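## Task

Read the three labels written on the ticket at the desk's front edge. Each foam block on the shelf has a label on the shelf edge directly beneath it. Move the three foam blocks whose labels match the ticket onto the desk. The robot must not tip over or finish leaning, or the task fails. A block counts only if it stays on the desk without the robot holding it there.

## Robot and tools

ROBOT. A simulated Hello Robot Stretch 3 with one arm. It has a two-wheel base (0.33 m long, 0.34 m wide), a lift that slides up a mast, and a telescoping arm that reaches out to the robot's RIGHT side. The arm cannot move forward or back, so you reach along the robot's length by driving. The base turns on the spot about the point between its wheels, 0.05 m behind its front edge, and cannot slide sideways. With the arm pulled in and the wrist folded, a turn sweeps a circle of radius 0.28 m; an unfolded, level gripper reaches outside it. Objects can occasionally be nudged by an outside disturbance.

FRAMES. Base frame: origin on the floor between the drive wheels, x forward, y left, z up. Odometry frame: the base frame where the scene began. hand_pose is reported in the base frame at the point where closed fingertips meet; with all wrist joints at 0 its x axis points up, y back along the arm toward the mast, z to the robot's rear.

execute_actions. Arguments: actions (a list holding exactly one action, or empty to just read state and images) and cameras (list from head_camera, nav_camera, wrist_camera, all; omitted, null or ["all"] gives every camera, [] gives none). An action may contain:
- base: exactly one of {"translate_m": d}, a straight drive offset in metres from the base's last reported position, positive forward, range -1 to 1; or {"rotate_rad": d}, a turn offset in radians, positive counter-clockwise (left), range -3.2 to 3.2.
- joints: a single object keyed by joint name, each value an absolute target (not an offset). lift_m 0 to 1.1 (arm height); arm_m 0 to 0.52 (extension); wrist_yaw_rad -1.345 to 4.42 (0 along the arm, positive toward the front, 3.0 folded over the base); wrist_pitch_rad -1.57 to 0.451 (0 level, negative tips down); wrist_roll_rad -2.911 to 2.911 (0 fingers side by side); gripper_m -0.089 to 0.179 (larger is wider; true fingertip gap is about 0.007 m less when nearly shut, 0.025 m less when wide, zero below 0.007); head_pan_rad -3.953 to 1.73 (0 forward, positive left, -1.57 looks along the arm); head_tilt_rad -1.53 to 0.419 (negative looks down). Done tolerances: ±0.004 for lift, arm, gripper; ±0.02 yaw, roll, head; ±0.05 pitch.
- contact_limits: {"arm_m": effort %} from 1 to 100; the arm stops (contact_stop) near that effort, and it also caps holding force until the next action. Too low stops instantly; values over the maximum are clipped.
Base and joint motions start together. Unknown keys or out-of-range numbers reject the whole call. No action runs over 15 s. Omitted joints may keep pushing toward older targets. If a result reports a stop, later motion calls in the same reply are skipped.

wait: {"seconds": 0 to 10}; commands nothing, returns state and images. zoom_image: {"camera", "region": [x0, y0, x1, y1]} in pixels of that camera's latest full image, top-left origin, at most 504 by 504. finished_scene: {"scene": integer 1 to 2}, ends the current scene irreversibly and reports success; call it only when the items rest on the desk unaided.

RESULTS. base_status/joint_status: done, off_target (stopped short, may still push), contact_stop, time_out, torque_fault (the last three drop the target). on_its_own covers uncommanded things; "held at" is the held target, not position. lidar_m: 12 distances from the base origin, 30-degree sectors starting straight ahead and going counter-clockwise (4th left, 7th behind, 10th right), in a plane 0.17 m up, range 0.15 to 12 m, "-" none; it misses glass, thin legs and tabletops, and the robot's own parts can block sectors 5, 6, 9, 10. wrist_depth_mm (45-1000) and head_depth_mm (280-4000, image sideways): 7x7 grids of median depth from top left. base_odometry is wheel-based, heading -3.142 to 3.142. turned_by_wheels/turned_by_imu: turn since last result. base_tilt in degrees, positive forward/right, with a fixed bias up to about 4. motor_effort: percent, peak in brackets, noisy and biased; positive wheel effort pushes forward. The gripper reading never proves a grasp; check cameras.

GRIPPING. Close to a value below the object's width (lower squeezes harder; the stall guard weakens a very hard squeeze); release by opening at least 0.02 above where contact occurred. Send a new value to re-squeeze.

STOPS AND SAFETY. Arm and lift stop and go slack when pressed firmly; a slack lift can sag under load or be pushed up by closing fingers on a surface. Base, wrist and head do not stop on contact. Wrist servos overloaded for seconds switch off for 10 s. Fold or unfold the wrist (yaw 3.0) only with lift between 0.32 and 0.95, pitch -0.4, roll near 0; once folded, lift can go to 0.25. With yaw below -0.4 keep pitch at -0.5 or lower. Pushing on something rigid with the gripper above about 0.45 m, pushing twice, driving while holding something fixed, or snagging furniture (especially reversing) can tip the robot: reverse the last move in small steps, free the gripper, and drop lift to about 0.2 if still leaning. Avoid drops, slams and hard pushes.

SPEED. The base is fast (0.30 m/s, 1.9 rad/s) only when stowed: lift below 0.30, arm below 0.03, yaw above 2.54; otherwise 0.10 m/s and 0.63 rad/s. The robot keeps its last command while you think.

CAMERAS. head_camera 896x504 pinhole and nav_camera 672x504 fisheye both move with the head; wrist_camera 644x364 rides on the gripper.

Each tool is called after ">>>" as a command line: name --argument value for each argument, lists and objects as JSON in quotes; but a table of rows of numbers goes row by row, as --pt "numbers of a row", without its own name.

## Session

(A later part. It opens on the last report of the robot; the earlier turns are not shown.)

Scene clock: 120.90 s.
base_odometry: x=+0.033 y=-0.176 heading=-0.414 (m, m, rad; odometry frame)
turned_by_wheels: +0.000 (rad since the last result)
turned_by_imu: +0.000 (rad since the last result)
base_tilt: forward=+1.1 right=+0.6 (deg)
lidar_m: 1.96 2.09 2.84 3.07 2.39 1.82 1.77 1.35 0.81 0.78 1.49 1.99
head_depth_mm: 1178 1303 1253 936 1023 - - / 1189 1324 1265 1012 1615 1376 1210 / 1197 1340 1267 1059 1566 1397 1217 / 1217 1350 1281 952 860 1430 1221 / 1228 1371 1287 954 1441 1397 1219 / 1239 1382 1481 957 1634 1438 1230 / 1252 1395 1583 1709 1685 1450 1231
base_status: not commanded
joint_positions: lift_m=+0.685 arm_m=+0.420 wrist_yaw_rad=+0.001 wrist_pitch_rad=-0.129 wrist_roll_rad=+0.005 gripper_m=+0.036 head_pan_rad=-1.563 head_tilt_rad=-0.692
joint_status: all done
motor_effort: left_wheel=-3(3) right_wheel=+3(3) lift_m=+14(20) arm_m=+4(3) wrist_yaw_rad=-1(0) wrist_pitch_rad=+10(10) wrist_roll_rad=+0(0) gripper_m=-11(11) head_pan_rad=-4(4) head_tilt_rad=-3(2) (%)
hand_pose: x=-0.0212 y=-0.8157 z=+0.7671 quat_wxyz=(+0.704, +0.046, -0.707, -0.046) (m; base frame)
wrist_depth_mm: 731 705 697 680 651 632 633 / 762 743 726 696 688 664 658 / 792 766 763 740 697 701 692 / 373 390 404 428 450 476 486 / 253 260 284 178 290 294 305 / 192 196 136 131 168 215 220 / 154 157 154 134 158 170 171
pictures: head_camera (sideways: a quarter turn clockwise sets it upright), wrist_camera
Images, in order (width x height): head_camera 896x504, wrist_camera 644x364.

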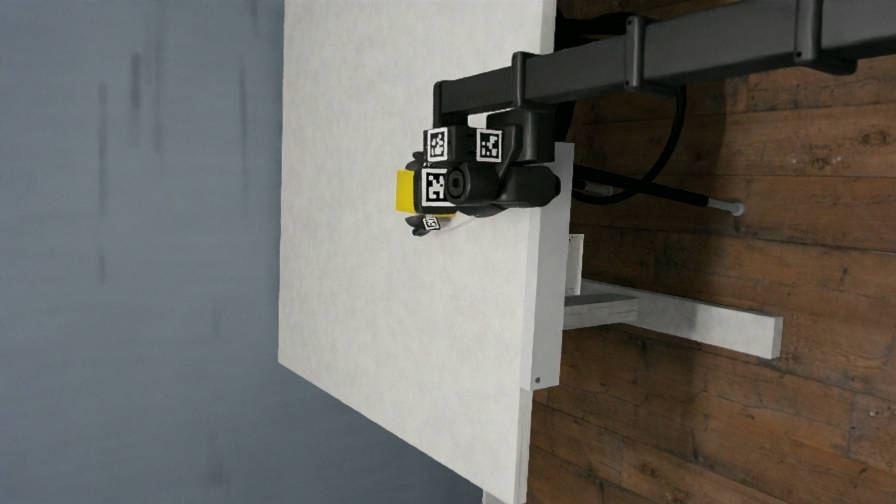

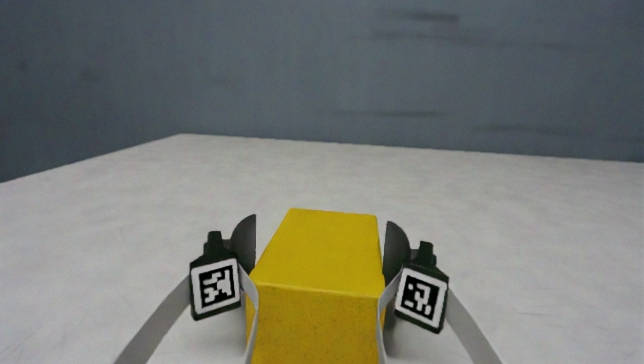

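>>> execute_actions --actions '[{"joints": {"gripper_m": 0.12}}]' --cameras '["wrist_camera"]'

>>> execute_actions --actions '[{"joints": {"arm_m": 0.0, "lift_m": 0.70}}]' --cameras '["wrist_camera"]'

Scene clock: 122.80 s.
base_odometry: x=+0.033 y=-0.176 heading=-0.414 (m, m, rad; odometry frame)
turned_by_wheels: +0.000 (rad since the last result)
turned_by_imu: +0.000 (rad since the last result)
base_tilt: forward=+1.1 right=+0.6 (deg)
lidar_m: 1.96 2.08 2.84 3.06 2.40 1.81 1.77 1.35 0.81 0.78 1.49 2.00
head_depth_mm: 1172 1308 1252 939 1022 - - / 1189 1319 1258 1013 1615 1381 1211 / 1202 1329 1270 1038 1581 1387 1215 / 1215 1354 1287 949 861 1428 1223 / 1231 1364 1284 958 1432 1392 1219 / 1242 1384 1478 964 1642 1436 1227 / 1255 1400 1582 1713 1684 1441 1232
base_status: not commanded
joint_positions: lift_m=+0.685 arm_m=+0.420 wrist_yaw_rad=+0.001 wrist_pitch_rad=-0.126 wrist_roll_rad=+0.005 gripper_m=+0.120 head_pan_rad=-1.563 head_tilt_rad=-0.692
joint_status: all done
motor_effort: left_wheel=-3(3) right_wheel=+3(3) lift_m=+15(14) arm_m=+4(3) wrist_yaw_rad=-1(1) wrist_pitch_rad=+8(10) wrist_roll_rad=+1(0) gripper_m=+1(81) head_pan_rad=-4(3) head_tilt_rad=-3(3) (%)
hand_pose: x=-0.0212 y=-0.8159 z=+0.7679 quat_wxyz=(+0.704, +0.045, -0.707, -0.044) (m; base frame)
wrist_depth_mm: 721 708 702 664 660 652 627 / 764 747 727 688 677 669 651 / 791 772 756 714 717 703 693 / 381 394 418 436 460 484 509 / 257 278 275 181 287 301 307 / 194 206 190 134 201 219 222 / 161 157 154 136 167 163 173
pictures: wrist_camera
Images, in order (width x height): wrist_camera 644x364.

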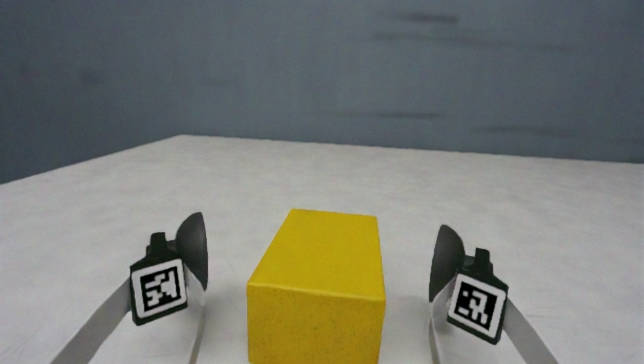

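Scene clock: 127.07 s.
base_odometry: x=+0.033 y=-0.176 heading=-0.414 (m, m, rad; odometry frame)
turned_by_wheels: +0.000 (rad since the last result)
turned_by_imu: +0.000 (rad since the last result)
base_tilt: forward=+1.1 right=+0.6 (deg)
lidar_m: 1.96 2.09 2.84 3.06 2.39 1.82 1.77 1.35 0.81 0.78 1.49 2.00
head_depth_mm: 1182 1309 1256 939 1082 1378 1210 / 1192 1327 1262 940 1562 1419 1217 / 1204 1341 1274 917 1159 1388 - / 1220 1349 1293 953 859 1392 1221 / 1228 1369 1298 956 1439 1401 1219 / 1243 1385 1485 961 1628 1432 1230 / 1256 1404 1588 1712 1694 1436 1225
base_status: not commanded
joint_positions: lift_m=+0.700 arm_m=+0.000 wrist_yaw_rad=+0.001 wrist_pitch_rad=-0.125 wrist_roll_rad=+0.005 gripper_m=+0.120 head_pan_rad=-1.563 head_tilt_rad=-0.692
joint_status: all done
motor_effort: left_wheel=-3(3) right_wheel=+3(3) lift_m=+23(22) arm_m=-2(3) wrist_yaw_rad=+0(1) wrist_pitch_rad=+8(9) wrist_roll_rad=+0(1) gripper_m=+0(0) head_pan_rad=-3(4) head_tilt_rad=-3(2) (%)
hand_pose: x=-0.0212 y=-0.3965 z=+0.7827 quat_wxyz=(+0.704, +0.045, -0.707, -0.044) (m; base frame)
wrist_depth_mm: - - - - - - 987 / - - - - - - - / - - - - - - - / - 452 464 493 510 546 585 / - - 406 398 601 409 412 / - - - - 596 - - / - - - - - - -
pictures: wrist_camera
Images, in order (width x height): wrist_camera 644x364.

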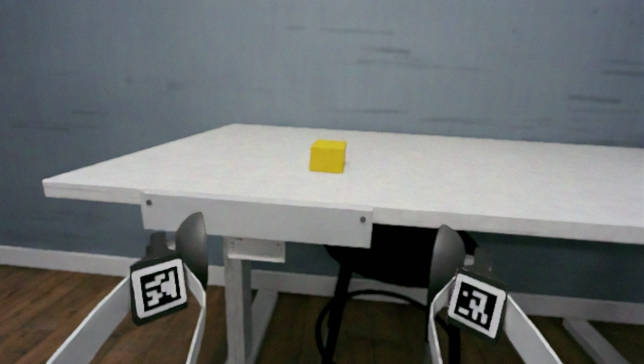

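>>> execute_actions --actions '[{"base": {"rotate_rad": 1.86}, "joints": {"wrist_pitch_rad": -0.4, "wrist_yaw_rad": 2.9, "lift_m": 0.28, "gripper_m": 0.05, "head_pan_rad": 0.0, "head_tilt_rad": -0.4}}]' --cameras '["head_camera"]'

>>> execute_actions --actions '[{"base": {"translate_m": 1.0}}]' --cameras '[]'

>>> execute_actions --actions '[{"base": {"translate_m": 1.0}, "joints": {"head_tilt_rad": -0.6}}]' --cameras '["head_camera"]'

Scene clock: 133.20 s.
base_odometry: x=+0.033 y=-0.176 heading=+1.446 (m, m, rad; odometry frame)
turned_by_wheels: +1.860 (rad since the last result)
turned_by_imu: +1.834 (rad since the last result)
base_tilt: forward=+1.1 right=+0.6 (deg)
lidar_m: 3.07 1.96 1.77 1.78 1.56 0.78 1.01 1.73 1.96 1.97 2.43 3.06
head_depth_mm: 2839 2998 3178 3298 2448 1824 1466 / 2922 3105 3270 3378 2471 1839 1460 / 3066 3204 3372 3418 2474 1843 1465 / 3170 3436 3445 3511 2467 1854 1472 / 3238 3419 3644 3506 2477 1854 1474 / 2786 2878 3053 3089 2486 1862 1477 / 2410 2518 2568 2673 2498 1864 1475
base_status: done
joint_positions: lift_m=+0.280 arm_m=+0.000 wrist_yaw_rad=+2.898 wrist_pitch_rad=-0.416 wrist_roll_rad=+0.005 gripper_m=+0.050 head_pan_rad=-0.007 head_tilt_rad=-0.409
joint_status: all done
motor_effort: left_wheel=-3(9) right_wheel=+3(8) lift_m=+14(18) arm_m=-1(2) wrist_yaw_rad=+3(5) wrist_pitch_rad=+5(9) wrist_roll_rad=+0(0) gripper_m=+0(80) head_pan_rad=+3(41) head_tilt_rad=+3(17) (%)
hand_pose: x=+0.0330 y=+0.0728 z=+0.2934 quat_wxyz=(+0.230, +0.706, +0.060, +0.667) (m; base frame)
wrist_depth_mm: - - - - - - - / - - - - - - - / 904 - 950 - - - - / 698 - 706 740 757 781 780 / 557 - 599 588 628 606 632 / 465 483 - 511 512 501 517 / - - - 430 423 428 437
pictures: head_camera (sideways: a quarter turn clockwise sets it upright)
Images, in order (width x height): head_camera 896x504.

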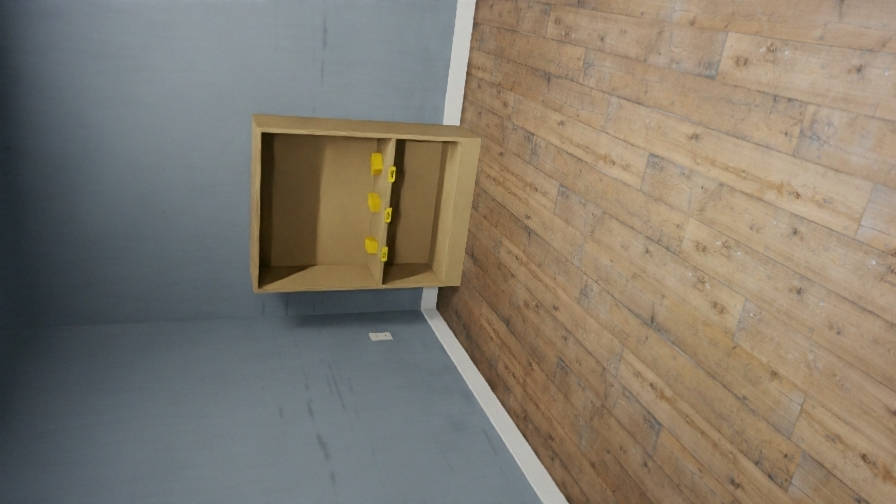

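Scene clock: 138.20 s.
base_odometry: x=+0.158 y=+0.817 heading=+1.445 (m, m, rad; odometry frame)
turned_by_wheels: +0.000 (rad since the last result)
turned_by_imu: -0.001 (rad since the last result)
base_tilt: forward=+1.1 right=+0.6 (deg)
lidar_m: 2.10 1.58 1.43 1.44 1.75 1.70 2.01 2.55 2.32 2.33 2.37 2.26
head_depth_mm: 2019 2119 2232 2405 2447 1832 1470 / 2090 2201 2287 2411 2359 1828 1473 / 2166 2314 2397 2487 2377 1838 1473 / 2250 2396 2518 2682 2462 1848 1469 / 2348 2507 2633 2813 2499 1846 1470 / 2264 2352 2435 2533 2453 1862 1474 / 1958 2016 2091 2157 2206 1849 1479
base_status: done
joint_positions: lift_m=+0.280 arm_m=+0.000 wrist_yaw_rad=+2.898 wrist_pitch_rad=-0.416 wrist_roll_rad=+0.005 gripper_m=+0.050 head_pan_rad=-0.007 head_tilt_rad=-0.408
joint_status: not commanded
motor_effort: left_wheel=-3(9) right_wheel=+3(12) lift_m=+14(14) arm_m=-2(2) wrist_yaw_rad=+2(3) wrist_pitch_rad=+5(5) wrist_roll_rad=+1(0) gripper_m=+0(1) head_pan_rad=+2(3) head_tilt_rad=+3(3) (%)
hand_pose: x=+0.0329 y=+0.0728 z=+0.2933 quat_wxyz=(+0.229, +0.706, +0.061, +0.667) (m; base frame)
wrist_depth_mm: - - - - - - - / - - - - - - - / 902 - 970 976 - - - / 682 - 708 734 742 792 797 / 564 - 593 592 625 606 626 / 468 473 - 510 509 508 516 / - - - 435 419 434 439
pictures: none
No camera images: the call's "cameras" was empty. Leave "cameras" out to get every camera's image.

Scene clock: 143.20 s.
base_odometry: x=+0.283 y=+1.809 heading=+1.445 (m, m, rad; odometry frame)
turned_by_wheels: +0.000 (rad since the last result)
turned_by_imu: -0.001 (rad since the last result)
base_tilt: forward=+1.1 right=+0.6 (deg)
lidar_m: 1.37 1.21 1.09 1.10 1.33 2.59 2.67 2.95 2.66 2.25 1.61 1.12
head_depth_mm: 1189 1246 1348 1457 1643 1494 1277 / 1233 1297 1405 1504 1632 1512 1285 / 1278 1356 1463 1558 1698 1532 1287 / 1325 1411 1545 1623 1763 1541 1286 / 1377 1460 1570 1641 1744 1537 1290 / 1437 1526 1717 1909 1929 1543 1291 / 1454 1533 1621 1691 1769 1557 1295
base_status: done
joint_positions: lift_m=+0.280 arm_m=+0.000 wrist_yaw_rad=+2.898 wrist_pitch_rad=-0.416 wrist_roll_rad=+0.005 gripper_m=+0.050 head_pan_rad=-0.007 head_tilt_rad=-0.593
joint_status: all done
motor_effort: left_wheel=-3(9) right_wheel=+3(12) lift_m=+14(14) arm_m=-1(2) wrist_yaw_rad=+3(2) wrist_pitch_rad=+5(6) wrist_roll_rad=+1(0) gripper_m=+0(0) head_pan_rad=+2(3) head_tilt_rad=-3(16) (%)
hand_pose: x=+0.0328 y=+0.0728 z=+0.2933 quat_wxyz=(+0.229, +0.706, +0.061, +0.667) (m; base frame)
wrist_depth_mm: - - - - 964 923 904 / - - - - - - 972 / 921 - 969 996 - - - / 686 - 720 735 738 772 797 / 563 - 596 604 624 617 619 / 469 478 - 505 509 506 516 / - - - 431 425 425 438
pictures: head_camera (sideways: a quarter turn clockwise sets it upright)
Images, in order (width x height): head_camera 896x504.

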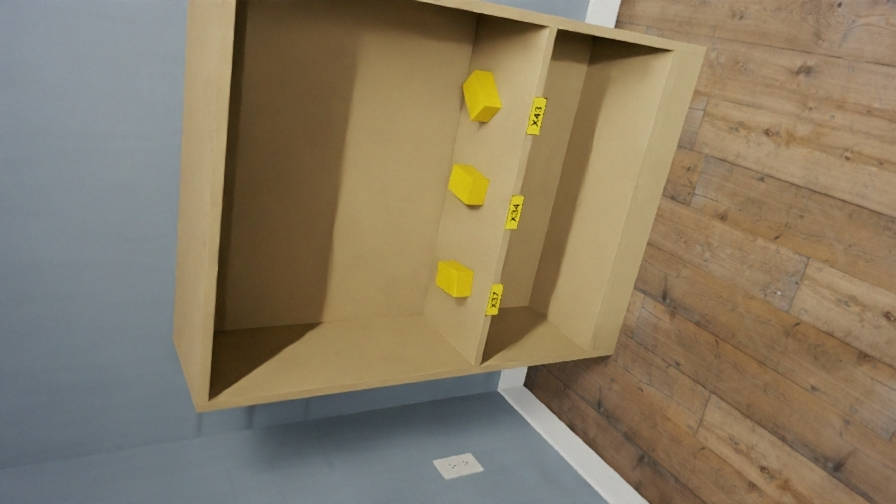

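>>> execute_actions --actions '[{"base": {"translate_m": 0.57}}]' --cameras '[]'

>>> execute_actions --actions '[{"base": {"rotate_rad": 1.25}, "joints": {"head_pan_rad": -1.57, "head_tilt_rad": -0.9, "lift_m": 0.36}}]' --cameras '["head_camera"]'

Scene clock: 147.57 s.
base_odometry: x=+0.355 y=+2.374 heading=+1.445 (m, m, rad; odometry frame)
turned_by_wheels: +0.000 (rad since the last result)
turned_by_imu: -0.001 (rad since the last result)
base_tilt: forward=+1.1 right=+0.6 (deg)
lidar_m: 0.86 0.83 0.90 0.90 1.09 2.13 3.22 3.15 2.39 1.49 1.01 0.62
head_depth_mm: 732 797 644 891 988 951 1103 / 756 825 693 932 1042 990 1126 / 789 861 700 980 1103 975 1178 / 817 896 759 1035 1150 1026 1186 / 852 923 768 1088 1199 1050 1221 / 886 964 839 1052 1123 1124 1251 / 923 1027 808 892 1020 1466 1300
base_status: done
joint_positions: lift_m=+0.280 arm_m=+0.000 wrist_yaw_rad=+2.898 wrist_pitch_rad=-0.416 wrist_roll_rad=+0.005 gripper_m=+0.050 head_pan_rad=-0.007 head_tilt_rad=-0.594
joint_status: not commanded
motor_effort: left_wheel=-3(8) right_wheel=+2(12) lift_m=+15(15) arm_m=-2(2) wrist_yaw_rad=+2(2) wrist_pitch_rad=+5(5) wrist_roll_rad=+0(0) gripper_m=+0(0) head_pan_rad=+3(3) head_tilt_rad=-3(2) (%)
hand_pose: x=+0.0328 y=+0.0728 z=+0.2933 quat_wxyz=(+0.229, +0.706, +0.061, +0.667) (m; base frame)
wrist_depth_mm: - 897 869 834 811 777 742 / - 981 973 897 881 846 808 / 917 - 929 958 917 916 854 / 687 - 724 739 746 772 786 / 564 - 607 587 624 629 609 / 464 469 - 511 514 508 517 / - - - 429 417 427 436
pictures: none
No camera images: the call's "cameras" was empty. Leave "cameras" out to get every camera's image.

Scene clock: 150.30 s.
base_odometry: x=+0.355 y=+2.374 heading=+2.695 (m, m, rad; odometry frame)
turned_by_wheels: +1.250 (rad since the last result)
turned_by_imu: +1.231 (rad since the last result)
base_tilt: forward=+1.1 right=+0.7 (deg)
lidar_m: 0.90 0.94 1.32 3.23 3.56 2.94 2.22 1.26 0.62 0.78 0.83 0.93
head_depth_mm: 587 806 793 930 1420 1268 1125 / 593 846 993 1079 1152 1253 1149 / 601 855 1000 1064 1294 1255 1146 / 607 861 1014 1113 1304 1268 1154 / 616 871 1026 1095 1315 1283 1142 / 620 880 1042 1123 1311 1297 1149 / 628 889 1050 1109 1317 1300 1145
base_status: done
joint_positions: lift_m=+0.360 arm_m=+0.000 wrist_yaw_rad=+2.898 wrist_pitch_rad=-0.417 wrist_roll_rad=+0.005 gripper_m=+0.050 head_pan_rad=-1.563 head_tilt_rad=-0.889
joint_status: all done
motor_effort: left_wheel=-3(12) right_wheel=+3(10) lift_m=+22(23) arm_m=-2(2) wrist_yaw_rad=+2(2) wrist_pitch_rad=+6(5) wrist_roll_rad=+0(0) gripper_m=+0(0) head_pan_rad=-4(44) head_tilt_rad=-4(20) (%)
hand_pose: x=+0.0328 y=+0.0727 z=+0.3727 quat_wxyz=(+0.230, +0.706, +0.061, +0.667) (m; base frame)
wrist_depth_mm: - - - - - - 821 / - - - - - - 806 / - - - - - - 846 / 825 - 852 879 907 916 858 / 665 - 712 698 737 736 750 / 563 561 - 582 614 602 613 / 478 502 - 511 501 517 516
pictures: head_camera (sideways: a quarter turn clockwise sets it upright)
Images, in order (width x height): head_camera 896x504.

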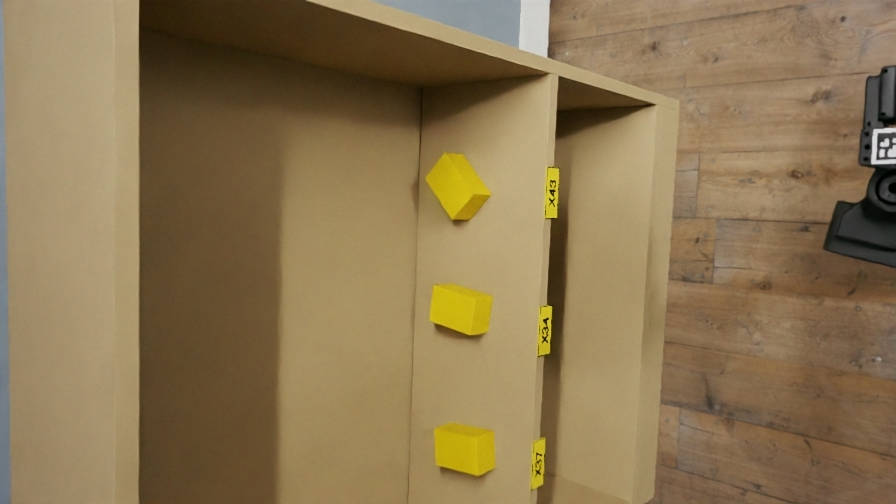

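>>> execute_actions --actions '[{"base": {"translate_m": 0.175}, "joints": {"wrist_yaw_rad": 0.0, "gripper_m": 0.12, "lift_m": 0.40}}]' --cameras '[]'

>>> execute_actions --actions '[{"joints": {"wrist_pitch_rad": -0.1, "arm_m": 0.1}}]' --cameras '["wrist_camera", "head_camera"]'

Scene clock: 154.10 s.
base_odometry: x=+0.197 y=+2.450 heading=+2.695 (m, m, rad; odometry frame)
turned_by_wheels: +0.000 (rad since the last result)
turned_by_imu: -0.001 (rad since the last result)
base_tilt: forward=+1.1 right=+0.7 (deg)
lidar_m: 0.72 0.76 1.06 3.16 4.00 3.12 2.40 1.27 0.69 0.86 0.72 0.75
head_depth_mm: 589 842 988 1067 1250 1244 1129 / 594 853 1000 1104 1293 1248 1147 / 601 863 1008 1084 1300 1257 - / 607 867 1024 1111 1305 1271 1140 / 614 881 1032 1093 1309 1289 1141 / 620 887 1043 1123 1288 1297 1144 / 628 875 970 995 1430 1297 1148
base_status: done
joint_positions: lift_m=+0.400 arm_m=+0.000 wrist_yaw_rad=+0.003 wrist_pitch_rad=-0.417 wrist_roll_rad=+0.005 gripper_m=+0.120 head_pan_rad=-1.563 head_tilt_rad=-0.889
joint_status: all done
motor_effort: left_wheel=-3(4) right_wheel=+3(9) lift_m=+22(24) arm_m=-2(3) wrist_yaw_rad=-2(2) wrist_pitch_rad=+5(6) wrist_roll_rad=+0(0) gripper_m=+0(81) head_pan_rad=-4(4) head_tilt_rad=-4(4) (%)
hand_pose: x=-0.0210 y=-0.3697 z=+0.4127 quat_wxyz=(+0.690, +0.147, -0.693, -0.146) (m; base frame)
wrist_depth_mm: 405 384 523 409 521 502 421 / 411 351 349 345 339 329 339 / 443 638 669 648 628 593 410 / 488 655 717 718 716 613 422 / 662 583 609 607 625 595 738 / 598 554 548 535 534 524 638 / 519 523 526 542 539 538 563
pictures: none
No camera images: the call's "cameras" was empty. Leave "cameras" out to get every camera's image.

Scene clock: 156.07 s.
base_odometry: x=+0.197 y=+2.450 heading=+2.695 (m, m, rad; odometry frame)
turned_by_wheels: +0.000 (rad since the last result)
turned_by_imu: +0.000 (rad since the last result)
base_tilt: forward=+1.2 right=+0.7 (deg)
lidar_m: 0.72 0.76 1.06 3.16 3.97 3.11 2.39 1.27 0.69 0.86 0.72 0.74
head_depth_mm: 588 844 988 1070 1246 1248 1126 / 595 853 1000 1104 1275 1271 - / 601 860 1009 1086 1296 1252 1099 / 607 868 1019 1112 1304 1268 1132 / 614 878 1037 1092 1305 1292 1139 / 620 885 1045 1129 1289 1285 1147 / 626 874 972 992 1427 1299 1146
base_status: not commanded
joint_positions: lift_m=+0.400 arm_m=+0.100 wrist_yaw_rad=+0.002 wrist_pitch_rad=-0.125 wrist_roll_rad=+0.005 gripper_m=+0.120 head_pan_rad=-1.563 head_tilt_rad=-0.889
joint_status: all done
motor_effort: left_wheel=-3(3) right_wheel=+3(3) lift_m=+22(22) arm_m=+4(4) wrist_yaw_rad=-1(2) wrist_pitch_rad=+8(8) wrist_roll_rad=+0(1) gripper_m=+1(0) head_pan_rad=-4(4) head_tilt_rad=-4(5) (%)
hand_pose: x=-0.0210 y=-0.4959 z=+0.4825 quat_wxyz=(+0.704, +0.045, -0.707, -0.044) (m; base frame)
wrist_depth_mm: 434 479 471 462 450 442 422 / 436 500 491 475 473 468 425 / 440 516 515 503 497 487 411 / 333 339 364 344 388 364 386 / 285 280 274 270 274 262 269 / 461 576 591 589 578 515 379 / 449 568 581 593 597 562 388
pictures: head_camera (sideways: a quarter turn clockwise sets it upright), wrist_camera
Images, in order (width x height): head_camera 896x504, wrist_camera 644x364.

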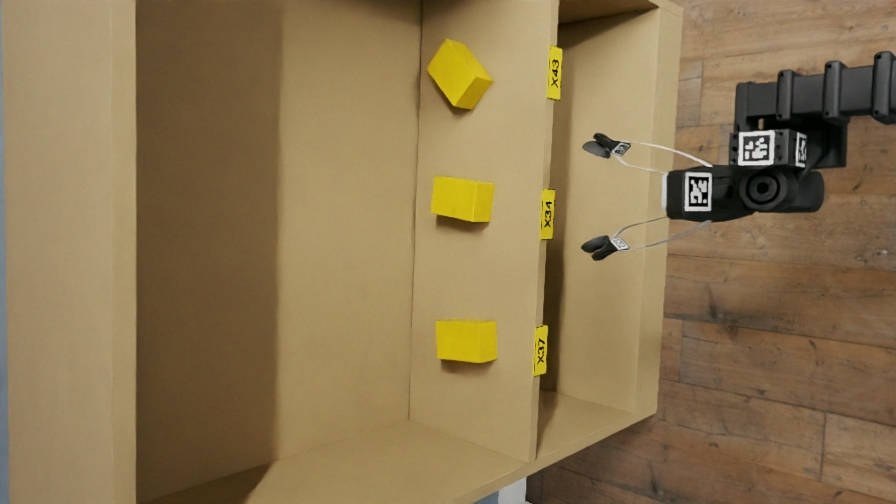

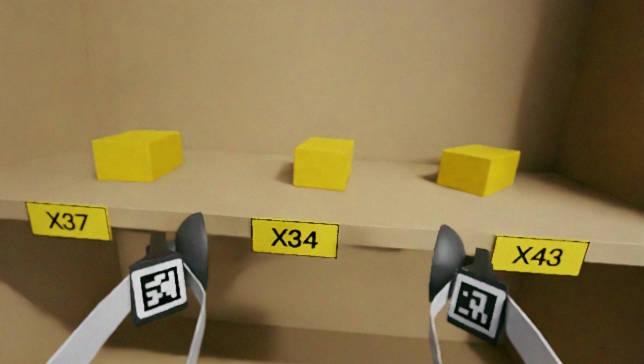

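>>> execute_actions --actions '[{"joints": {"lift_m": 0.41, "arm_m": 0.31}}]' --cameras '["wrist_camera"]'

Scene clock: 160.33 s.
base_odometry: x=+0.197 y=+2.450 heading=+2.695 (m, m, rad; odometry frame)
turned_by_wheels: +0.000 (rad since the last result)
turned_by_imu: +0.000 (rad since the last result)
base_tilt: forward=+1.1 right=+0.6 (deg)
lidar_m: 0.72 0.76 1.06 3.16 4.00 3.11 2.39 1.27 0.69 0.86 0.72 0.75
head_depth_mm: 588 843 989 1071 1242 1246 1123 / 594 852 1000 1103 1003 1265 1122 / 602 858 1008 1108 - 1250 1131 / 609 867 1023 1112 1298 1273 1145 / 614 874 1031 1092 1311 1291 1139 / 619 886 1049 1125 1286 1293 1146 / 626 872 973 994 1425 1299 1149
base_status: not commanded
joint_positions: lift_m=+0.410 arm_m=+0.310 wrist_yaw_rad=+0.001 wrist_pitch_rad=-0.124 wrist_roll_rad=+0.005 gripper_m=+0.120 head_pan_rad=-1.563 head_tilt_rad=-0.889
joint_status: all done
motor_effort: left_wheel=-3(3) right_wheel=+3(3) lift_m=+22(23) arm_m=+3(2) wrist_yaw_rad=-1(1) wrist_pitch_rad=+8(8) wrist_roll_rad=+0(1) gripper_m=+0(0) head_pan_rad=-4(4) head_tilt_rad=-3(5) (%)
hand_pose: x=-0.0211 y=-0.7060 z=+0.4927 quat_wxyz=(+0.704, +0.045, -0.707, -0.044) (m; base frame)
wrist_depth_mm: 286 283 278 273 265 264 258 / 302 295 291 285 279 276 270 / 314 310 304 298 290 287 282 / 329 320 320 312 307 304 295 / 223 264 257 166 278 284 184 / 184 194 173 145 200 206 173 / 153 148 152 150 158 154 163
pictures: wrist_camera
Images, in order (width x height): wrist_camera 644x364.

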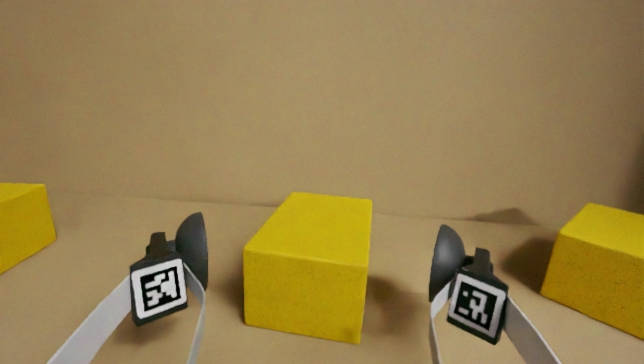

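>>> execute_actions --actions '[{"base": {"translate_m": 0.008}, "joints": {"arm_m": 0.325}}]' --cameras '[]'

>>> execute_actions --actions '[{"joints": {"gripper_m": 0.035}}]' --cameras '["wrist_camera"]'

>>> execute_actions --actions '[{"joints": {"lift_m": 0.445}}]' --cameras '["wrist_camera"]'

Scene clock: 162.03 s.
base_odometry: x=+0.190 y=+2.453 heading=+2.695 (m, m, rad; odometry frame)
turned_by_wheels: +0.000 (rad since the last result)
turned_by_imu: +0.000 (rad since the last result)
base_tilt: forward=+1.1 right=+0.6 (deg)
lidar_m: 0.72 0.75 1.05 3.10 3.36 3.12 2.39 1.27 0.70 0.86 0.72 0.74
head_depth_mm: 587 845 988 1070 1267 1243 1123 / 594 850 1001 1107 1003 1261 1125 / 601 859 1012 1112 - 1251 1131 / 608 868 1023 1120 1302 1270 1141 / 613 877 1035 1093 1313 1288 1144 / 621 886 1047 1130 1278 1288 1146 / 626 874 956 976 1435 1292 1149
base_status: done
joint_positions: lift_m=+0.410 arm_m=+0.325 wrist_yaw_rad=+0.001 wrist_pitch_rad=-0.124 wrist_roll_rad=+0.005 gripper_m=+0.120 head_pan_rad=-1.563 head_tilt_rad=-0.889
joint_status: all done
motor_effort: left_wheel=-3(6) right_wheel=+3(10) lift_m=+22(22) arm_m=+3(4) wrist_yaw_rad=-1(1) wrist_pitch_rad=+9(8) wrist_roll_rad=+0(0) gripper_m=+1(0) head_pan_rad=-4(4) head_tilt_rad=-4(4) (%)
hand_pose: x=-0.0211 y=-0.7210 z=+0.4927 quat_wxyz=(+0.704, +0.045, -0.707, -0.044) (m; base frame)
wrist_depth_mm: 273 269 262 260 256 250 248 / 286 281 276 269 265 260 257 / 301 296 290 284 278 275 270 / 308 311 302 295 292 286 281 / 229 263 258 166 256 284 252 / 183 195 174 131 182 208 170 / 152 148 145 137 152 154 162
pictures: none
No camera images: the call's "cameras" was empty. Leave "cameras" out to get every camera's image.

Scene clock: 163.37 s.
base_odometry: x=+0.190 y=+2.453 heading=+2.695 (m, m, rad; odometry frame)
turned_by_wheels: +0.000 (rad since the last result)
turned_by_imu: +0.000 (rad since the last result)
base_tilt: forward=+1.1 right=+0.6 (deg)
lidar_m: 0.71 0.75 1.04 3.12 3.38 3.13 2.39 1.27 0.70 0.86 0.72 0.74
head_depth_mm: 588 843 990 1072 1258 1241 1126 / 596 851 998 1106 1009 1261 1123 / 600 861 1008 1110 - 1253 1133 / 608 868 1022 1117 1303 1275 1139 / 614 875 1032 1093 1305 1287 1138 / 621 888 1047 1128 1277 1289 1146 / 626 876 953 977 1439 1298 1148
base_status: not commanded
joint_positions: lift_m=+0.410 arm_m=+0.325 wrist_yaw_rad=+0.001 wrist_pitch_rad=-0.124 wrist_roll_rad=+0.005 gripper_m=+0.036 head_pan_rad=-1.563 head_tilt_rad=-0.889
joint_status: all done
motor_effort: left_wheel=-3(3) right_wheel=+3(3) lift_m=+23(22) arm_m=+4(4) wrist_yaw_rad=-1(1) wrist_pitch_rad=+8(8) wrist_roll_rad=+1(1) gripper_m=-11(86) head_pan_rad=-3(4) head_tilt_rad=-4(5) (%)
hand_pose: x=-0.0211 y=-0.7210 z=+0.4927 quat_wxyz=(+0.704, +0.045, -0.707, -0.044) (m; base frame)
wrist_depth_mm: 274 266 262 259 256 249 248 / 284 282 275 272 264 261 256 / 302 294 291 284 279 275 268 / 313 309 304 297 292 286 283 / 228 250 271 165 278 283 251 / 183 188 133 129 159 205 171 / 147 148 146 134 151 161 162
pictures: wrist_camera
Images, in order (width x height): wrist_camera 644x364.

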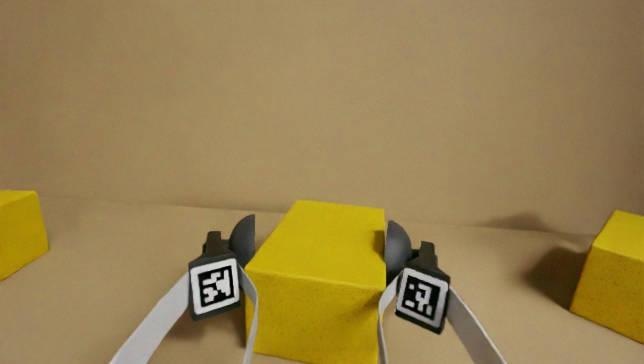

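Scene clock: 164.50 s.
base_odometry: x=+0.190 y=+2.453 heading=+2.695 (m, m, rad; odometry frame)
turned_by_wheels: +0.000 (rad since the last result)
turned_by_imu: +0.000 (rad since the last result)
base_tilt: forward=+1.1 right=+0.7 (deg)
lidar_m: 0.72 0.75 1.05 3.12 3.37 3.12 2.40 1.27 0.70 0.86 0.72 0.74
head_depth_mm: 586 844 991 1070 1262 1243 1129 / 594 850 998 1105 1137 1247 1129 / 600 861 1013 1091 - 1255 1131 / 607 867 1020 1118 1302 1276 1133 / 616 877 1034 1095 1311 1287 1138 / 619 885 1043 1129 1277 1293 1144 / 626 876 955 978 1440 1293 1152
base_status: not commanded
joint_positions: lift_m=+0.445 arm_m=+0.325 wrist_yaw_rad=+0.001 wrist_pitch_rad=-0.124 wrist_roll_rad=+0.005 gripper_m=+0.036 head_pan_rad=-1.563 head_tilt_rad=-0.889
joint_status: all done
motor_effort: left_wheel=-3(3) right_wheel=+3(3) lift_m=+23(23) arm_m=+3(3) wrist_yaw_rad=-1(0) wrist_pitch_rad=+8(8) wrist_roll_rad=+0(1) gripper_m=-11(12) head_pan_rad=-4(4) head_tilt_rad=-4(4) (%)
hand_pose: x=-0.0211 y=-0.7210 z=+0.5277 quat_wxyz=(+0.704, +0.045, -0.707, -0.044) (m; base frame)
wrist_depth_mm: 271 269 264 260 255 250 247 / 287 280 276 271 268 260 255 / 299 294 288 284 279 273 269 / 317 310 302 295 292 287 283 / 310 318 312 166 304 302 295 / 216 241 133 129 185 265 204 / 191 193 188 134 195 208 173
pictures: wrist_camera
Images, in order (width x height): wrist_camera 644x364.

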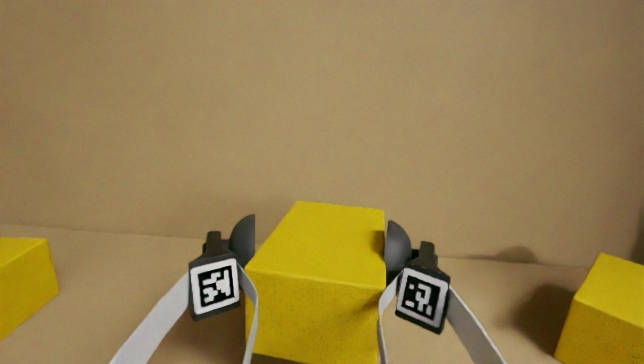

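>>> execute_actions --actions '[{"joints": {"arm_m": 0.0, "head_pan_rad": 0.0, "head_tilt_rad": -0.5}}]' --cameras '[]'

>>> execute_actions --actions '[{"base": {"rotate_rad": 1.80}, "joints": {"wrist_pitch_rad": -0.4, "wrist_yaw_rad": 2.8, "lift_m": 0.36}}]' --cameras '[]'

>>> execute_actions --actions '[{"joints": {"lift_m": 0.28}}]' --cameras '["wrist_camera", "head_camera"]'

>>> execute_actions --actions '[{"base": {"translate_m": 1.0}}]' --cameras '[]'

>>> execute_actions --actions '[{"base": {"translate_m": 1.0}}]' --cameras '["head_camera"]'

Scene clock: 169.57 s.
base_odometry: x=+0.190 y=+2.453 heading=+2.695 (m, m, rad; odometry frame)
turned_by_wheels: +0.000 (rad since the last result)
turned_by_imu: +0.000 (rad since the last result)
base_tilt: forward=+1.1 right=+0.6 (deg)
lidar_m: 0.71 0.75 1.04 3.11 3.37 3.12 2.40 1.27 0.70 0.86 0.72 0.74
head_depth_mm: 569 613 667 728 801 892 1008 / 573 618 671 735 809 902 1017 / 578 623 676 740 817 914 1031 / 583 627 681 746 825 921 1041 / 585 633 690 755 832 931 1058 / 590 636 692 761 842 942 1065 / 595 642 700 764 850 953 1084
base_status: not commanded
joint_positions: lift_m=+0.445 arm_m=+0.000 wrist_yaw_rad=+0.001 wrist_pitch_rad=-0.124 wrist_roll_rad=+0.005 gripper_m=+0.036 head_pan_rad=-0.007 head_tilt_rad=-0.508
joint_status: all done
motor_effort: left_wheel=-3(3) right_wheel=+3(3) lift_m=+22(23) arm_m=-2(3) wrist_yaw_rad=+0(1) wrist_pitch_rad=+8(8) wrist_roll_rad=+0(0) gripper_m=-12(12) head_pan_rad=+3(41) head_tilt_rad=+2(22) (%)
hand_pose: x=-0.0212 y=-0.3965 z=+0.5277 quat_wxyz=(+0.704, +0.044, -0.707, -0.044) (m; base frame)
wrist_depth_mm: 427 560 558 546 537 532 431 / 435 588 584 573 568 560 422 / 438 618 613 608 590 572 413 / 429 446 472 539 494 526 416 / 439 536 390 167 379 374 375 / 466 633 133 129 402 610 422 / 494 595 624 134 631 561 446
pictures: none
No camera images: the call's "cameras" was empty. Leave "cameras" out to get every camera's image.

Scene clock: 173.37 s.
base_odometry: x=+0.190 y=+2.453 heading=-1.788 (m, m, rad; odometry frame)
turned_by_wheels: +1.800 (rad since the last result)
turned_by_imu: +1.775 (rad since the last result)
base_tilt: forward=+1.0 right=+0.6 (deg)
lidar_m: 3.25 3.51 2.58 1.66 0.70 0.73 0.79 0.72 0.71 0.72 0.83 1.44
head_depth_mm: 3165 3407 3746 2927 2110 1654 1353 / 3300 3544 3850 2983 2111 1651 1349 / 3359 3610 3927 2977 2118 1657 1357 / 3499 3736 - 2942 2137 1661 1354 / 3631 3920 - 2982 2115 1667 1362 / 3702 - - 2993 2147 1665 1363 / 3888 - - 3038 2152 1654 1372
base_status: done
joint_positions: lift_m=+0.360 arm_m=+0.000 wrist_yaw_rad=+2.798 wrist_pitch_rad=-0.418 wrist_roll_rad=+0.005 gripper_m=+0.036 head_pan_rad=-0.007 head_tilt_rad=-0.507
joint_status: all done
motor_effort: left_wheel=-3(8) right_wheel=+4(9) lift_m=+14(20) arm_m=-2(2) wrist_yaw_rad=+3(5) wrist_pitch_rad=+6(8) wrist_roll_rad=+1(0) gripper_m=-12(12) head_pan_rad=+3(3) head_tilt_rad=+3(3) (%)
hand_pose: x=+0.0544 y=+0.0660 z=+0.3729 quat_wxyz=(+0.263, +0.708, +0.026, +0.655) (m; base frame)
wrist_depth_mm: - - - - - - - / - - - - - - - / - - - - - - - / - 825 849 868 884 924 944 / 654 676 705 166 716 729 752 / 555 - 134 129 347 602 615 / 486 - 499 134 494 508 530
pictures: none
No camera images: the call's "cameras" was empty. Leave "cameras" out to get every camera's image.

Scene clock: 174.93 s.
base_odometry: x=+0.190 y=+2.453 heading=-1.788 (m, m, rad; odometry frame)
turned_by_wheels: +0.000 (rad since the last result)
turned_by_imu: +0.000 (rad since the last result)
base_tilt: forward=+1.1 right=+0.6 (deg)
lidar_m: 3.25 3.50 2.58 1.66 0.69 0.73 0.79 0.72 0.72 0.72 0.83 1.44
head_depth_mm: 3261 3353 3709 2934 2120 1654 1352 / 3329 3490 3788 2941 2104 1648 1358 / 3361 3587 3893 2929 2124 1650 1352 / 3508 3777 - 2983 2118 1658 1363 / 3630 3866 - 3006 2154 1658 1363 / 3698 3998 - 3006 2131 1667 1370 / 3863 - - 3026 2168 1667 1373
base_status: not commanded
joint_positions: lift_m=+0.280 arm_m=+0.000 wrist_yaw_rad=+2.798 wrist_pitch_rad=-0.419 wrist_roll_rad=+0.005 gripper_m=+0.036 head_pan_rad=-0.007 head_tilt_rad=-0.507
joint_status: all done
motor_effort: left_wheel=-3(3) right_wheel=+4(4) lift_m=+14(13) arm_m=-2(2) wrist_yaw_rad=+3(3) wrist_pitch_rad=+6(7) wrist_roll_rad=+0(1) gripper_m=-11(12) head_pan_rad=+3(3) head_tilt_rad=+3(3) (%)
hand_pose: x=+0.0544 y=+0.0659 z=+0.2926 quat_wxyz=(+0.264, +0.708, +0.026, +0.655) (m; base frame)
wrist_depth_mm: - - - - - - - / - - - - - - - / - 930 941 979 - - - / - 701 718 736 744 769 781 / 543 569 604 166 601 608 624 / 467 - - 129 303 507 507 / - - - 134 415 433 434
pictures: head_camera (sideways: a quarter turn clockwise sets it upright), wrist_camera
Images, in order (width x height): head_camera 896x504, wrist_camera 644x364.

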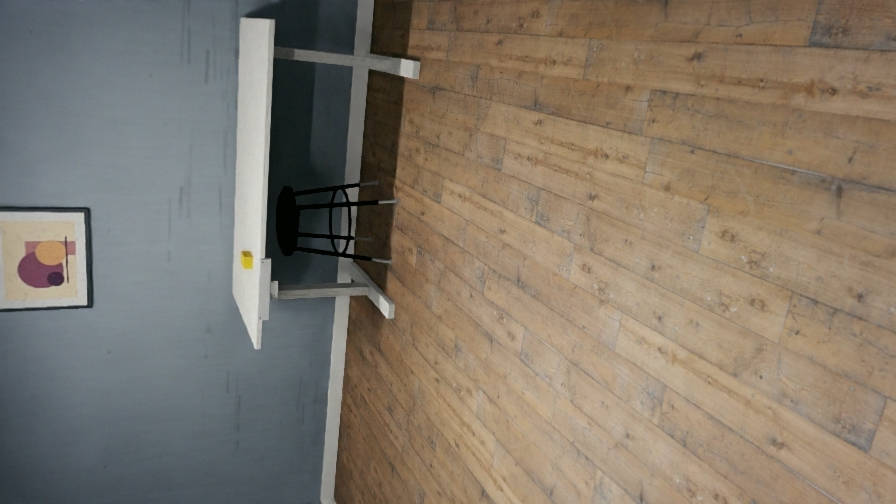

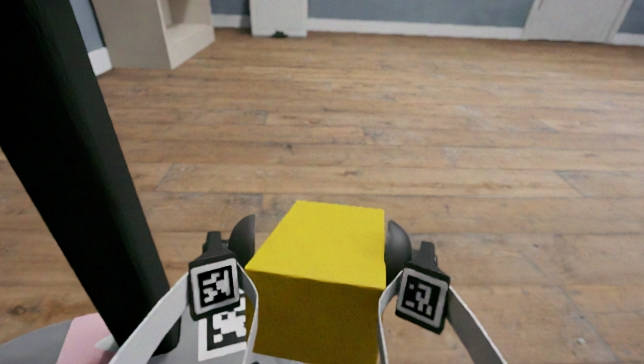

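Scene clock: 179.93 s.
base_odometry: x=-0.026 y=+1.477 heading=-1.789 (m, m, rad; odometry frame)
turned_by_wheels: +0.000 (rad since the last result)
turned_by_imu: -0.001 (rad since the last result)
base_tilt: forward=+1.1 right=+0.6 (deg)
lidar_m: 2.38 3.19 2.78 2.51 2.07 1.57 1.70 1.13 0.98 0.97 1.13 1.95
head_depth_mm: 2370 2540 2602 2776 2112 1644 1355 / 2451 2653 2760 2944 2112 1648 1350 / 2509 2724 2651 2812 2111 1649 1354 / 2609 2803 2640 2824 2143 1667 1361 / 2668 2892 2774 2861 2146 1661 1368 / 2742 2980 3289 2971 2159 1676 1368 / 2879 3094 3430 3043 2150 1675 1374
base_status: done
joint_positions: lift_m=+0.280 arm_m=+0.000 wrist_yaw_rad=+2.798 wrist_pitch_rad=-0.420 wrist_roll_rad=+0.005 gripper_m=+0.036 head_pan_rad=-0.007 head_tilt_rad=-0.506
joint_status: not commanded
motor_effort: left_wheel=-3(9) right_wheel=+3(13) lift_m=+14(15) arm_m=-2(1) wrist_yaw_rad=+2(3) wrist_pitch_rad=+6(7) wrist_roll_rad=+1(1) gripper_m=-11(12) head_pan_rad=+3(3) head_tilt_rad=+2(3) (%)
hand_pose: x=+0.0542 y=+0.0659 z=+0.2926 quat_wxyz=(+0.264, +0.708, +0.027, +0.655) (m; base frame)
wrist_depth_mm: - - - - - - - / - - - - - - - / - 935 953 973 - - - / - 701 733 749 764 777 774 / 542 576 599 165 611 607 619 / 462 - - 129 301 503 505 / - - - 134 413 433 434
pictures: none
No camera images: the call's "cameras" was empty. Leave "cameras" out to get every camera's image.

Scene clock: 184.93 s.
base_odometry: x=-0.242 y=+0.500 heading=-1.789 (m, m, rad; odometry frame)
turned_by_wheels: +0.000 (rad since the last result)
turned_by_imu: -0.001 (rad since the last result)
base_tilt: forward=+1.1 right=+0.6 (deg)
lidar_m: 1.27 2.20 2.49 2.52 2.92 2.76 2.49 1.43 1.23 1.23 1.43 1.51
head_depth_mm: 1564 1679 1790 1368 2063 1648 1354 / 1605 1723 1818 1389 2121 1668 1353 / 1642 1777 1885 1475 1894 1657 1361 / 1697 1834 1943 1484 2121 1656 1362 / 1740 1900 1996 1477 1974 1661 1358 / 1825 1952 2088 1496 2061 1667 1366 / 1868 2025 2215 2476 2161 1671 1372
base_status: done
joint_positions: lift_m=+0.280 arm_m=+0.000 wrist_yaw_rad=+2.798 wrist_pitch_rad=-0.420 wrist_roll_rad=+0.005 gripper_m=+0.036 head_pan_rad=-0.007 head_tilt_rad=-0.506
joint_status: not commanded
motor_effort: left_wheel=-3(10) right_wheel=+3(12) lift_m=+14(15) arm_m=-2(3) wrist_yaw_rad=+2(3) wrist_pitch_rad=+7(6) wrist_roll_rad=+0(0) gripper_m=-12(11) head_pan_rad=+2(3) head_tilt_rad=+3(2) (%)
hand_pose: x=+0.0542 y=+0.0659 z=+0.2925 quat_wxyz=(+0.264, +0.708, +0.027, +0.655) (m; base frame)
wrist_depth_mm: - - - - - - - / - - - - - - - / - 927 951 964 - - - / - 708 702 729 751 782 782 / 547 582 576 165 597 611 617 / 460 - - 129 301 501 513 / - - - 133 412 432 437
pictures: head_camera (sideways: a quarter turn clockwise sets it upright)
Images, in order (width x height): head_camera 896x504.

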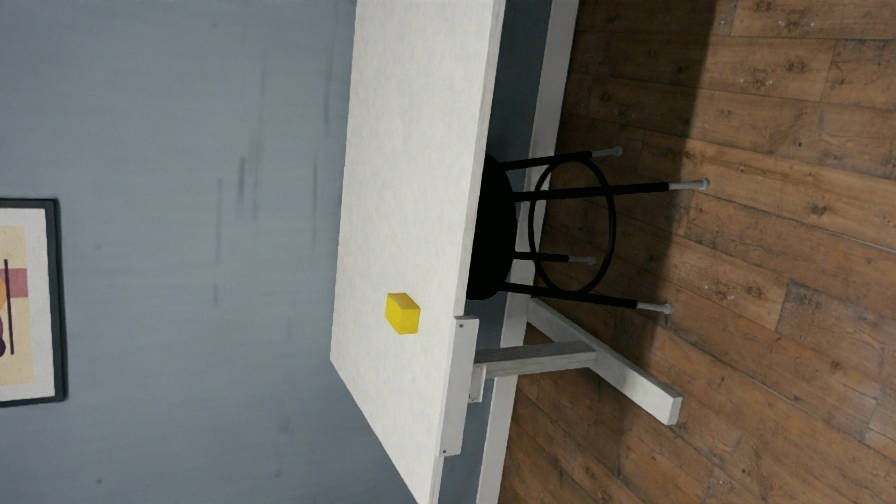

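>>> execute_actions --actions '[{"base": {"translate_m": 0.5}}]' --cameras '[]'

>>> execute_actions --actions '[{"base": {"rotate_rad": 1.33}, "joints": {"head_pan_rad": -1.57, "head_tilt_rad": -0.7, "lift_m": 0.52}}]' --cameras '[]'

>>> execute_actions --actions '[{"joints": {"lift_m": 0.74, "wrist_yaw_rad": 0.0}}]' --cameras '[]'

>>> execute_actions --actions '[{"joints": {"wrist_pitch_rad": -0.1}}]' --cameras '["wrist_camera", "head_camera"]'

Scene clock: 189.37 s.
base_odometry: x=-0.351 y=+0.012 heading=-1.789 (m, m, rad; odometry frame)
turned_by_wheels: +0.000 (rad since the last result)
turned_by_imu: -0.001 (rad since the last result)
base_tilt: forward=+1.1 right=+0.7 (deg)
lidar_m: 0.77 1.18 2.37 2.37 2.77 3.17 2.74 1.58 1.36 1.36 1.12 1.10
head_depth_mm: 1144 1234 1329 1301 931 805 1356 / 1181 1269 1369 1306 936 1240 1360 / 1219 1309 1420 1308 937 1079 1297 / 1252 1354 1473 1311 944 1523 1328 / 1287 1392 1529 1323 943 1572 1329 / 1332 1450 1570 1327 949 1531 1365 / 1375 1500 1643 1337 955 1627 1333
base_status: done
joint_positions: lift_m=+0.280 arm_m=+0.000 wrist_yaw_rad=+2.798 wrist_pitch_rad=-0.420 wrist_roll_rad=+0.005 gripper_m=+0.036 head_pan_rad=-0.007 head_tilt_rad=-0.506
joint_status: not commanded
motor_effort: left_wheel=-3(10) right_wheel=+3(12) lift_m=+15(15) arm_m=-2(2) wrist_yaw_rad=+2(2) wrist_pitch_rad=+7(7) wrist_roll_rad=+0(0) gripper_m=-11(11) head_pan_rad=+3(3) head_tilt_rad=+2(2) (%)
hand_pose: x=+0.0542 y=+0.0659 z=+0.2925 quat_wxyz=(+0.264, +0.708, +0.027, +0.655) (m; base frame)
wrist_depth_mm: - - - - - - - / - - - - - - - / - 908 937 975 - - - / - 702 719 728 749 755 805 / 541 582 595 166 605 607 620 / 472 - - 129 300 502 508 / - - - 134 409 428 437
pictures: none
No camera images: the call's "cameras" was empty. Leave "cameras" out to get every camera's image.

Scene clock: 192.37 s.
base_odometry: x=-0.351 y=+0.012 heading=-0.459 (m, m, rad; odometry frame)
turned_by_wheels: +1.330 (rad since the last result)
turned_by_imu: +1.310 (rad since the last result)
base_tilt: forward=+1.1 right=+0.6 (deg)
lidar_m: 2.37 2.50 3.06 3.00 1.89 1.40 1.36 1.41 1.10 0.77 0.88 2.05
head_depth_mm: 1182 1310 1255 936 1611 1419 1211 / 1191 1325 1266 943 1615 1422 1215 / 1196 1335 1269 945 1618 1423 1214 / 1205 1347 1282 948 1585 1393 1225 / 1218 1355 1289 957 1582 1407 1222 / 1220 1370 1302 960 1226 1399 1229 / 1242 1381 1312 958 1611 1445 1233
base_status: done
joint_positions: lift_m=+0.520 arm_m=+0.000 wrist_yaw_rad=+2.798 wrist_pitch_rad=-0.420 wrist_roll_rad=+0.005 gripper_m=+0.036 head_pan_rad=-1.563 head_tilt_rad=-0.692
joint_status: all done
motor_effort: left_wheel=-3(12) right_wheel=+3(11) lift_m=+22(23) arm_m=-2(3) wrist_yaw_rad=+2(2) wrist_pitch_rad=+6(7) wrist_roll_rad=+0(0) gripper_m=-11(12) head_pan_rad=-3(44) head_tilt_rad=-2(17) (%)
hand_pose: x=+0.0542 y=+0.0658 z=+0.5319 quat_wxyz=(+0.264, +0.708, +0.027, +0.655) (m; base frame)
wrist_depth_mm: - - - - - - - / - - - - - - - / - - - - - - - / - - - - - - - / 859 908 935 166 980 946 985 / 732 - 133 129 436 795 818 / 640 - 638 134 644 685 679
pictures: none
No camera images: the call's "cameras" was empty. Leave "cameras" out to get every camera's image.

Scene clock: 195.20 s.
base_odometry: x=-0.351 y=+0.012 heading=-0.459 (m, m, rad; odometry frame)
turned_by_wheels: +0.000 (rad since the last result)
turned_by_imu: +0.000 (rad since the last result)
base_tilt: forward=+1.1 right=+0.6 (deg)
lidar_m: 2.37 2.49 3.08 3.01 1.89 1.40 1.36 1.42 1.10 0.77 0.89 2.05
head_depth_mm: 1184 1307 1257 935 1614 1418 1211 / 1186 1315 1264 942 1616 1445 1233 / 1197 1335 1271 946 1617 599 - / 1212 1347 1274 947 1588 1429 1221 / 1217 1356 1288 953 1590 1397 1220 / 1224 1362 1296 960 1226 1401 1232 / 1236 1382 1306 956 1594 1439 1228
base_status: not commanded
joint_positions: lift_m=+0.740 arm_m=+0.000 wrist_yaw_rad=+0.002 wrist_pitch_rad=-0.420 wrist_roll_rad=+0.005 gripper_m=+0.036 head_pan_rad=-1.563 head_tilt_rad=-0.692
joint_status: all done
motor_effort: left_wheel=-3(3) right_wheel=+3(3) lift_m=+23(22) arm_m=-3(2) wrist_yaw_rad=-1(1) wrist_pitch_rad=+7(6) wrist_roll_rad=+0(1) gripper_m=-11(11) head_pan_rad=-3(4) head_tilt_rad=-3(3) (%)
hand_pose: x=-0.0210 y=-0.3693 z=+0.7519 quat_wxyz=(+0.690, +0.148, -0.693, -0.147) (m; base frame)
wrist_depth_mm: - 930 - - - 981 975 / 481 499 510 540 575 598 628 / 829 696 635 417 422 409 397 / - - - - - - - / - - - 166 - - - / - - 133 129 556 - - / 837 860 839 134 864 888 909
pictures: none
No camera images: the call's "cameras" was empty. Leave "cameras" out to get every camera's image.

Scene clock: 196.17 s.
base_odometry: x=-0.351 y=+0.012 heading=-0.459 (m, m, rad; odometry frame)
turned_by_wheels: +0.000 (rad since the last result)
turned_by_imu: +0.000 (rad since the last result)
base_tilt: forward=+1.1 right=+0.6 (deg)
lidar_m: 2.37 2.49 3.07 3.01 1.89 1.40 1.36 1.42 1.11 0.77 0.88 2.05
head_depth_mm: 1178 1307 1255 936 1606 1411 1210 / 1191 1320 1266 943 1622 1404 1242 / 1201 1327 1274 948 811 545 - / 1212 1340 1278 951 1584 1362 1220 / 1222 1353 1287 956 1588 1399 1228 / 1229 1366 1306 958 1230 1404 1228 / 1239 1376 1306 956 1611 1444 1234
base_status: not commanded
joint_positions: lift_m=+0.740 arm_m=+0.000 wrist_yaw_rad=+0.002 wrist_pitch_rad=-0.130 wrist_roll_rad=+0.005 gripper_m=+0.036 head_pan_rad=-1.563 head_tilt_rad=-0.692
joint_status: all done
motor_effort: left_wheel=-3(3) right_wheel=+3(3) lift_m=+23(23) arm_m=-2(2) wrist_yaw_rad=-2(1) wrist_pitch_rad=+10(12) wrist_roll_rad=+0(1) gripper_m=-12(12) head_pan_rad=-4(4) head_tilt_rad=-3(4) (%)
hand_pose: x=-0.0209 y=-0.3962 z=+0.8213 quat_wxyz=(+0.704, +0.047, -0.707, -0.046) (m; base frame)
wrist_depth_mm: - - - - - - - / - - - - - - - / - - - - - - - / 540 557 585 610 654 664 718 / 426 624 427 166 433 426 444 / - - 133 129 - - - / - - - 134 - - -
pictures: head_camera (sideways: a quarter turn clockwise sets it upright), wrist_camera
Images, in order (width x height): head_camera 896x504, wrist_camera 644x364.

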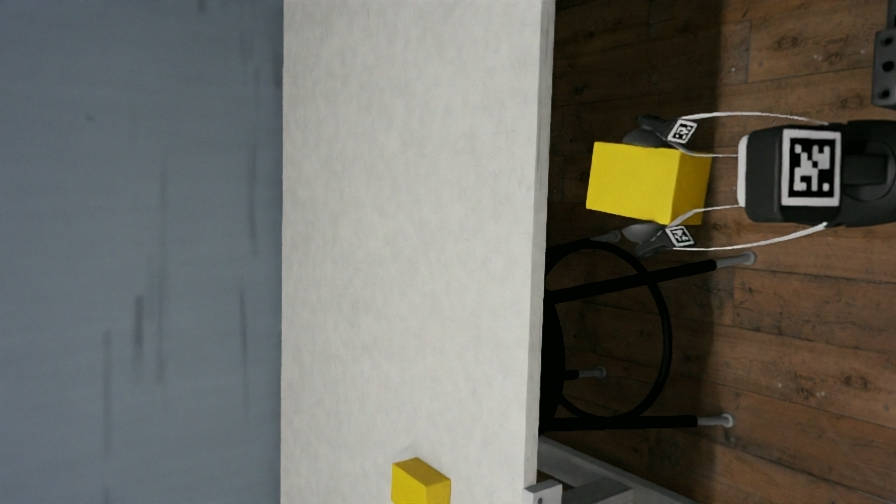

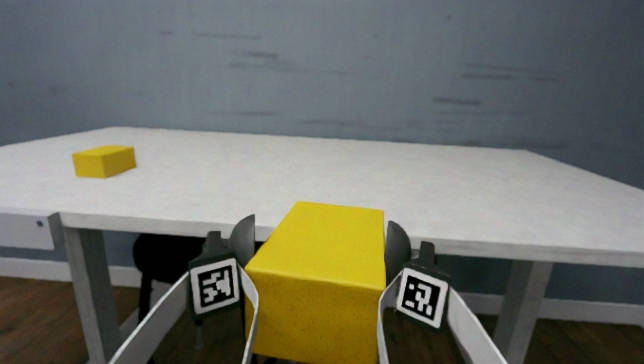

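>>> execute_actions --actions '[{"joints": {"arm_m": 0.40, "lift_m": 0.705}}]' --cameras '[]'

>>> execute_actions --actions '[{"joints": {"lift_m": 0.681}}]' --cameras '["wrist_camera"]'

Scene clock: 200.83 s.
base_odometry: x=-0.351 y=+0.012 heading=-0.459 (m, m, rad; odometry frame)
turned_by_wheels: +0.000 (rad since the last result)
turned_by_imu: +0.000 (rad since the last result)
base_tilt: forward=+1.1 right=+0.6 (deg)
lidar_m: 2.37 2.50 3.08 2.99 1.89 1.40 1.36 1.42 1.10 0.77 0.88 2.04
head_depth_mm: 1178 1306 1254 934 1625 - - / 1195 1320 1263 1041 1654 1416 1213 / 1200 1332 1270 - 1661 1423 1213 / 1207 1344 1282 950 1584 1393 1218 / 1219 1356 1289 956 1585 1402 1222 / 1225 1356 1294 963 1224 1402 1226 / 1243 1377 1305 953 1598 1439 1231
base_status: not commanded
joint_positions: lift_m=+0.705 arm_m=+0.400 wrist_yaw_rad=+0.001 wrist_pitch_rad=-0.128 wrist_roll_rad=+0.005 gripper_m=+0.036 head_pan_rad=-1.563 head_tilt_rad=-0.692
joint_status: all done
motor_effort: left_wheel=-3(3) right_wheel=+3(3) lift_m=+14(21) arm_m=+4(3) wrist_yaw_rad=+0(1) wrist_pitch_rad=+9(10) wrist_roll_rad=+0(0) gripper_m=-12(12) head_pan_rad=-4(4) head_tilt_rad=-3(3) (%)
hand_pose: x=-0.0212 y=-0.7958 z=+0.7873 quat_wxyz=(+0.704, +0.046, -0.707, -0.045) (m; base frame)
wrist_depth_mm: 712 705 701 697 670 662 663 / 744 719 729 725 715 696 671 / 790 754 746 742 749 712 736 / 432 454 473 493 518 548 587 / 295 299 331 167 338 341 354 / 221 229 133 129 178 249 256 / 180 181 177 134 183 197 199
pictures: none
No camera images: the call's "cameras" was empty. Leave "cameras" out to get every camera's image.

Scene clock: 201.80 s.
base_odometry: x=-0.351 y=+0.012 heading=-0.459 (m, m, rad; odometry frame)
turned_by_wheels: +0.000 (rad since the last result)
turned_by_imu: +0.000 (rad since the last result)
base_tilt: forward=+1.1 right=+0.6 (deg)
lidar_m: 2.37 2.50 3.08 3.01 1.89 1.40 1.36 1.42 1.10 0.76 0.88 2.05
head_depth_mm: 1180 1308 1250 938 1614 - - / 1193 1315 1263 1012 1613 1398 1211 / 1202 1332 1268 1039 1622 1421 1215 / 1212 1345 1284 948 1586 1399 1220 / 1218 1353 1293 956 1585 1401 1215 / 1226 1363 1299 960 1227 1400 1229 / 1234 1375 1303 955 1607 1443 1226
base_status: not commanded
joint_positions: lift_m=+0.681 arm_m=+0.400 wrist_yaw_rad=+0.001 wrist_pitch_rad=-0.128 wrist_roll_rad=+0.005 gripper_m=+0.036 head_pan_rad=-1.563 head_tilt_rad=-0.692
joint_status: all done
motor_effort: left_wheel=-3(3) right_wheel=+3(3) lift_m=+14(12) arm_m=+3(3) wrist_yaw_rad=-1(1) wrist_pitch_rad=+9(9) wrist_roll_rad=+0(0) gripper_m=-11(11) head_pan_rad=-4(4) head_tilt_rad=-3(3) (%)
hand_pose: x=-0.0212 y=-0.7958 z=+0.7633 quat_wxyz=(+0.704, +0.046, -0.707, -0.045) (m; base frame)
wrist_depth_mm: 728 710 701 681 686 665 660 / 755 729 737 732 717 701 683 / 691 762 747 764 734 720 721 / 367 377 396 416 437 461 485 / 247 253 279 166 283 287 296 / 187 191 133 128 160 211 213 / 150 151 149 133 155 164 167
pictures: wrist_camera
Images, in order (width x height): wrist_camera 644x364.

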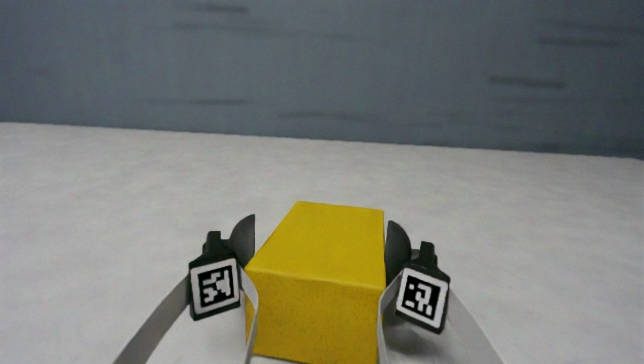

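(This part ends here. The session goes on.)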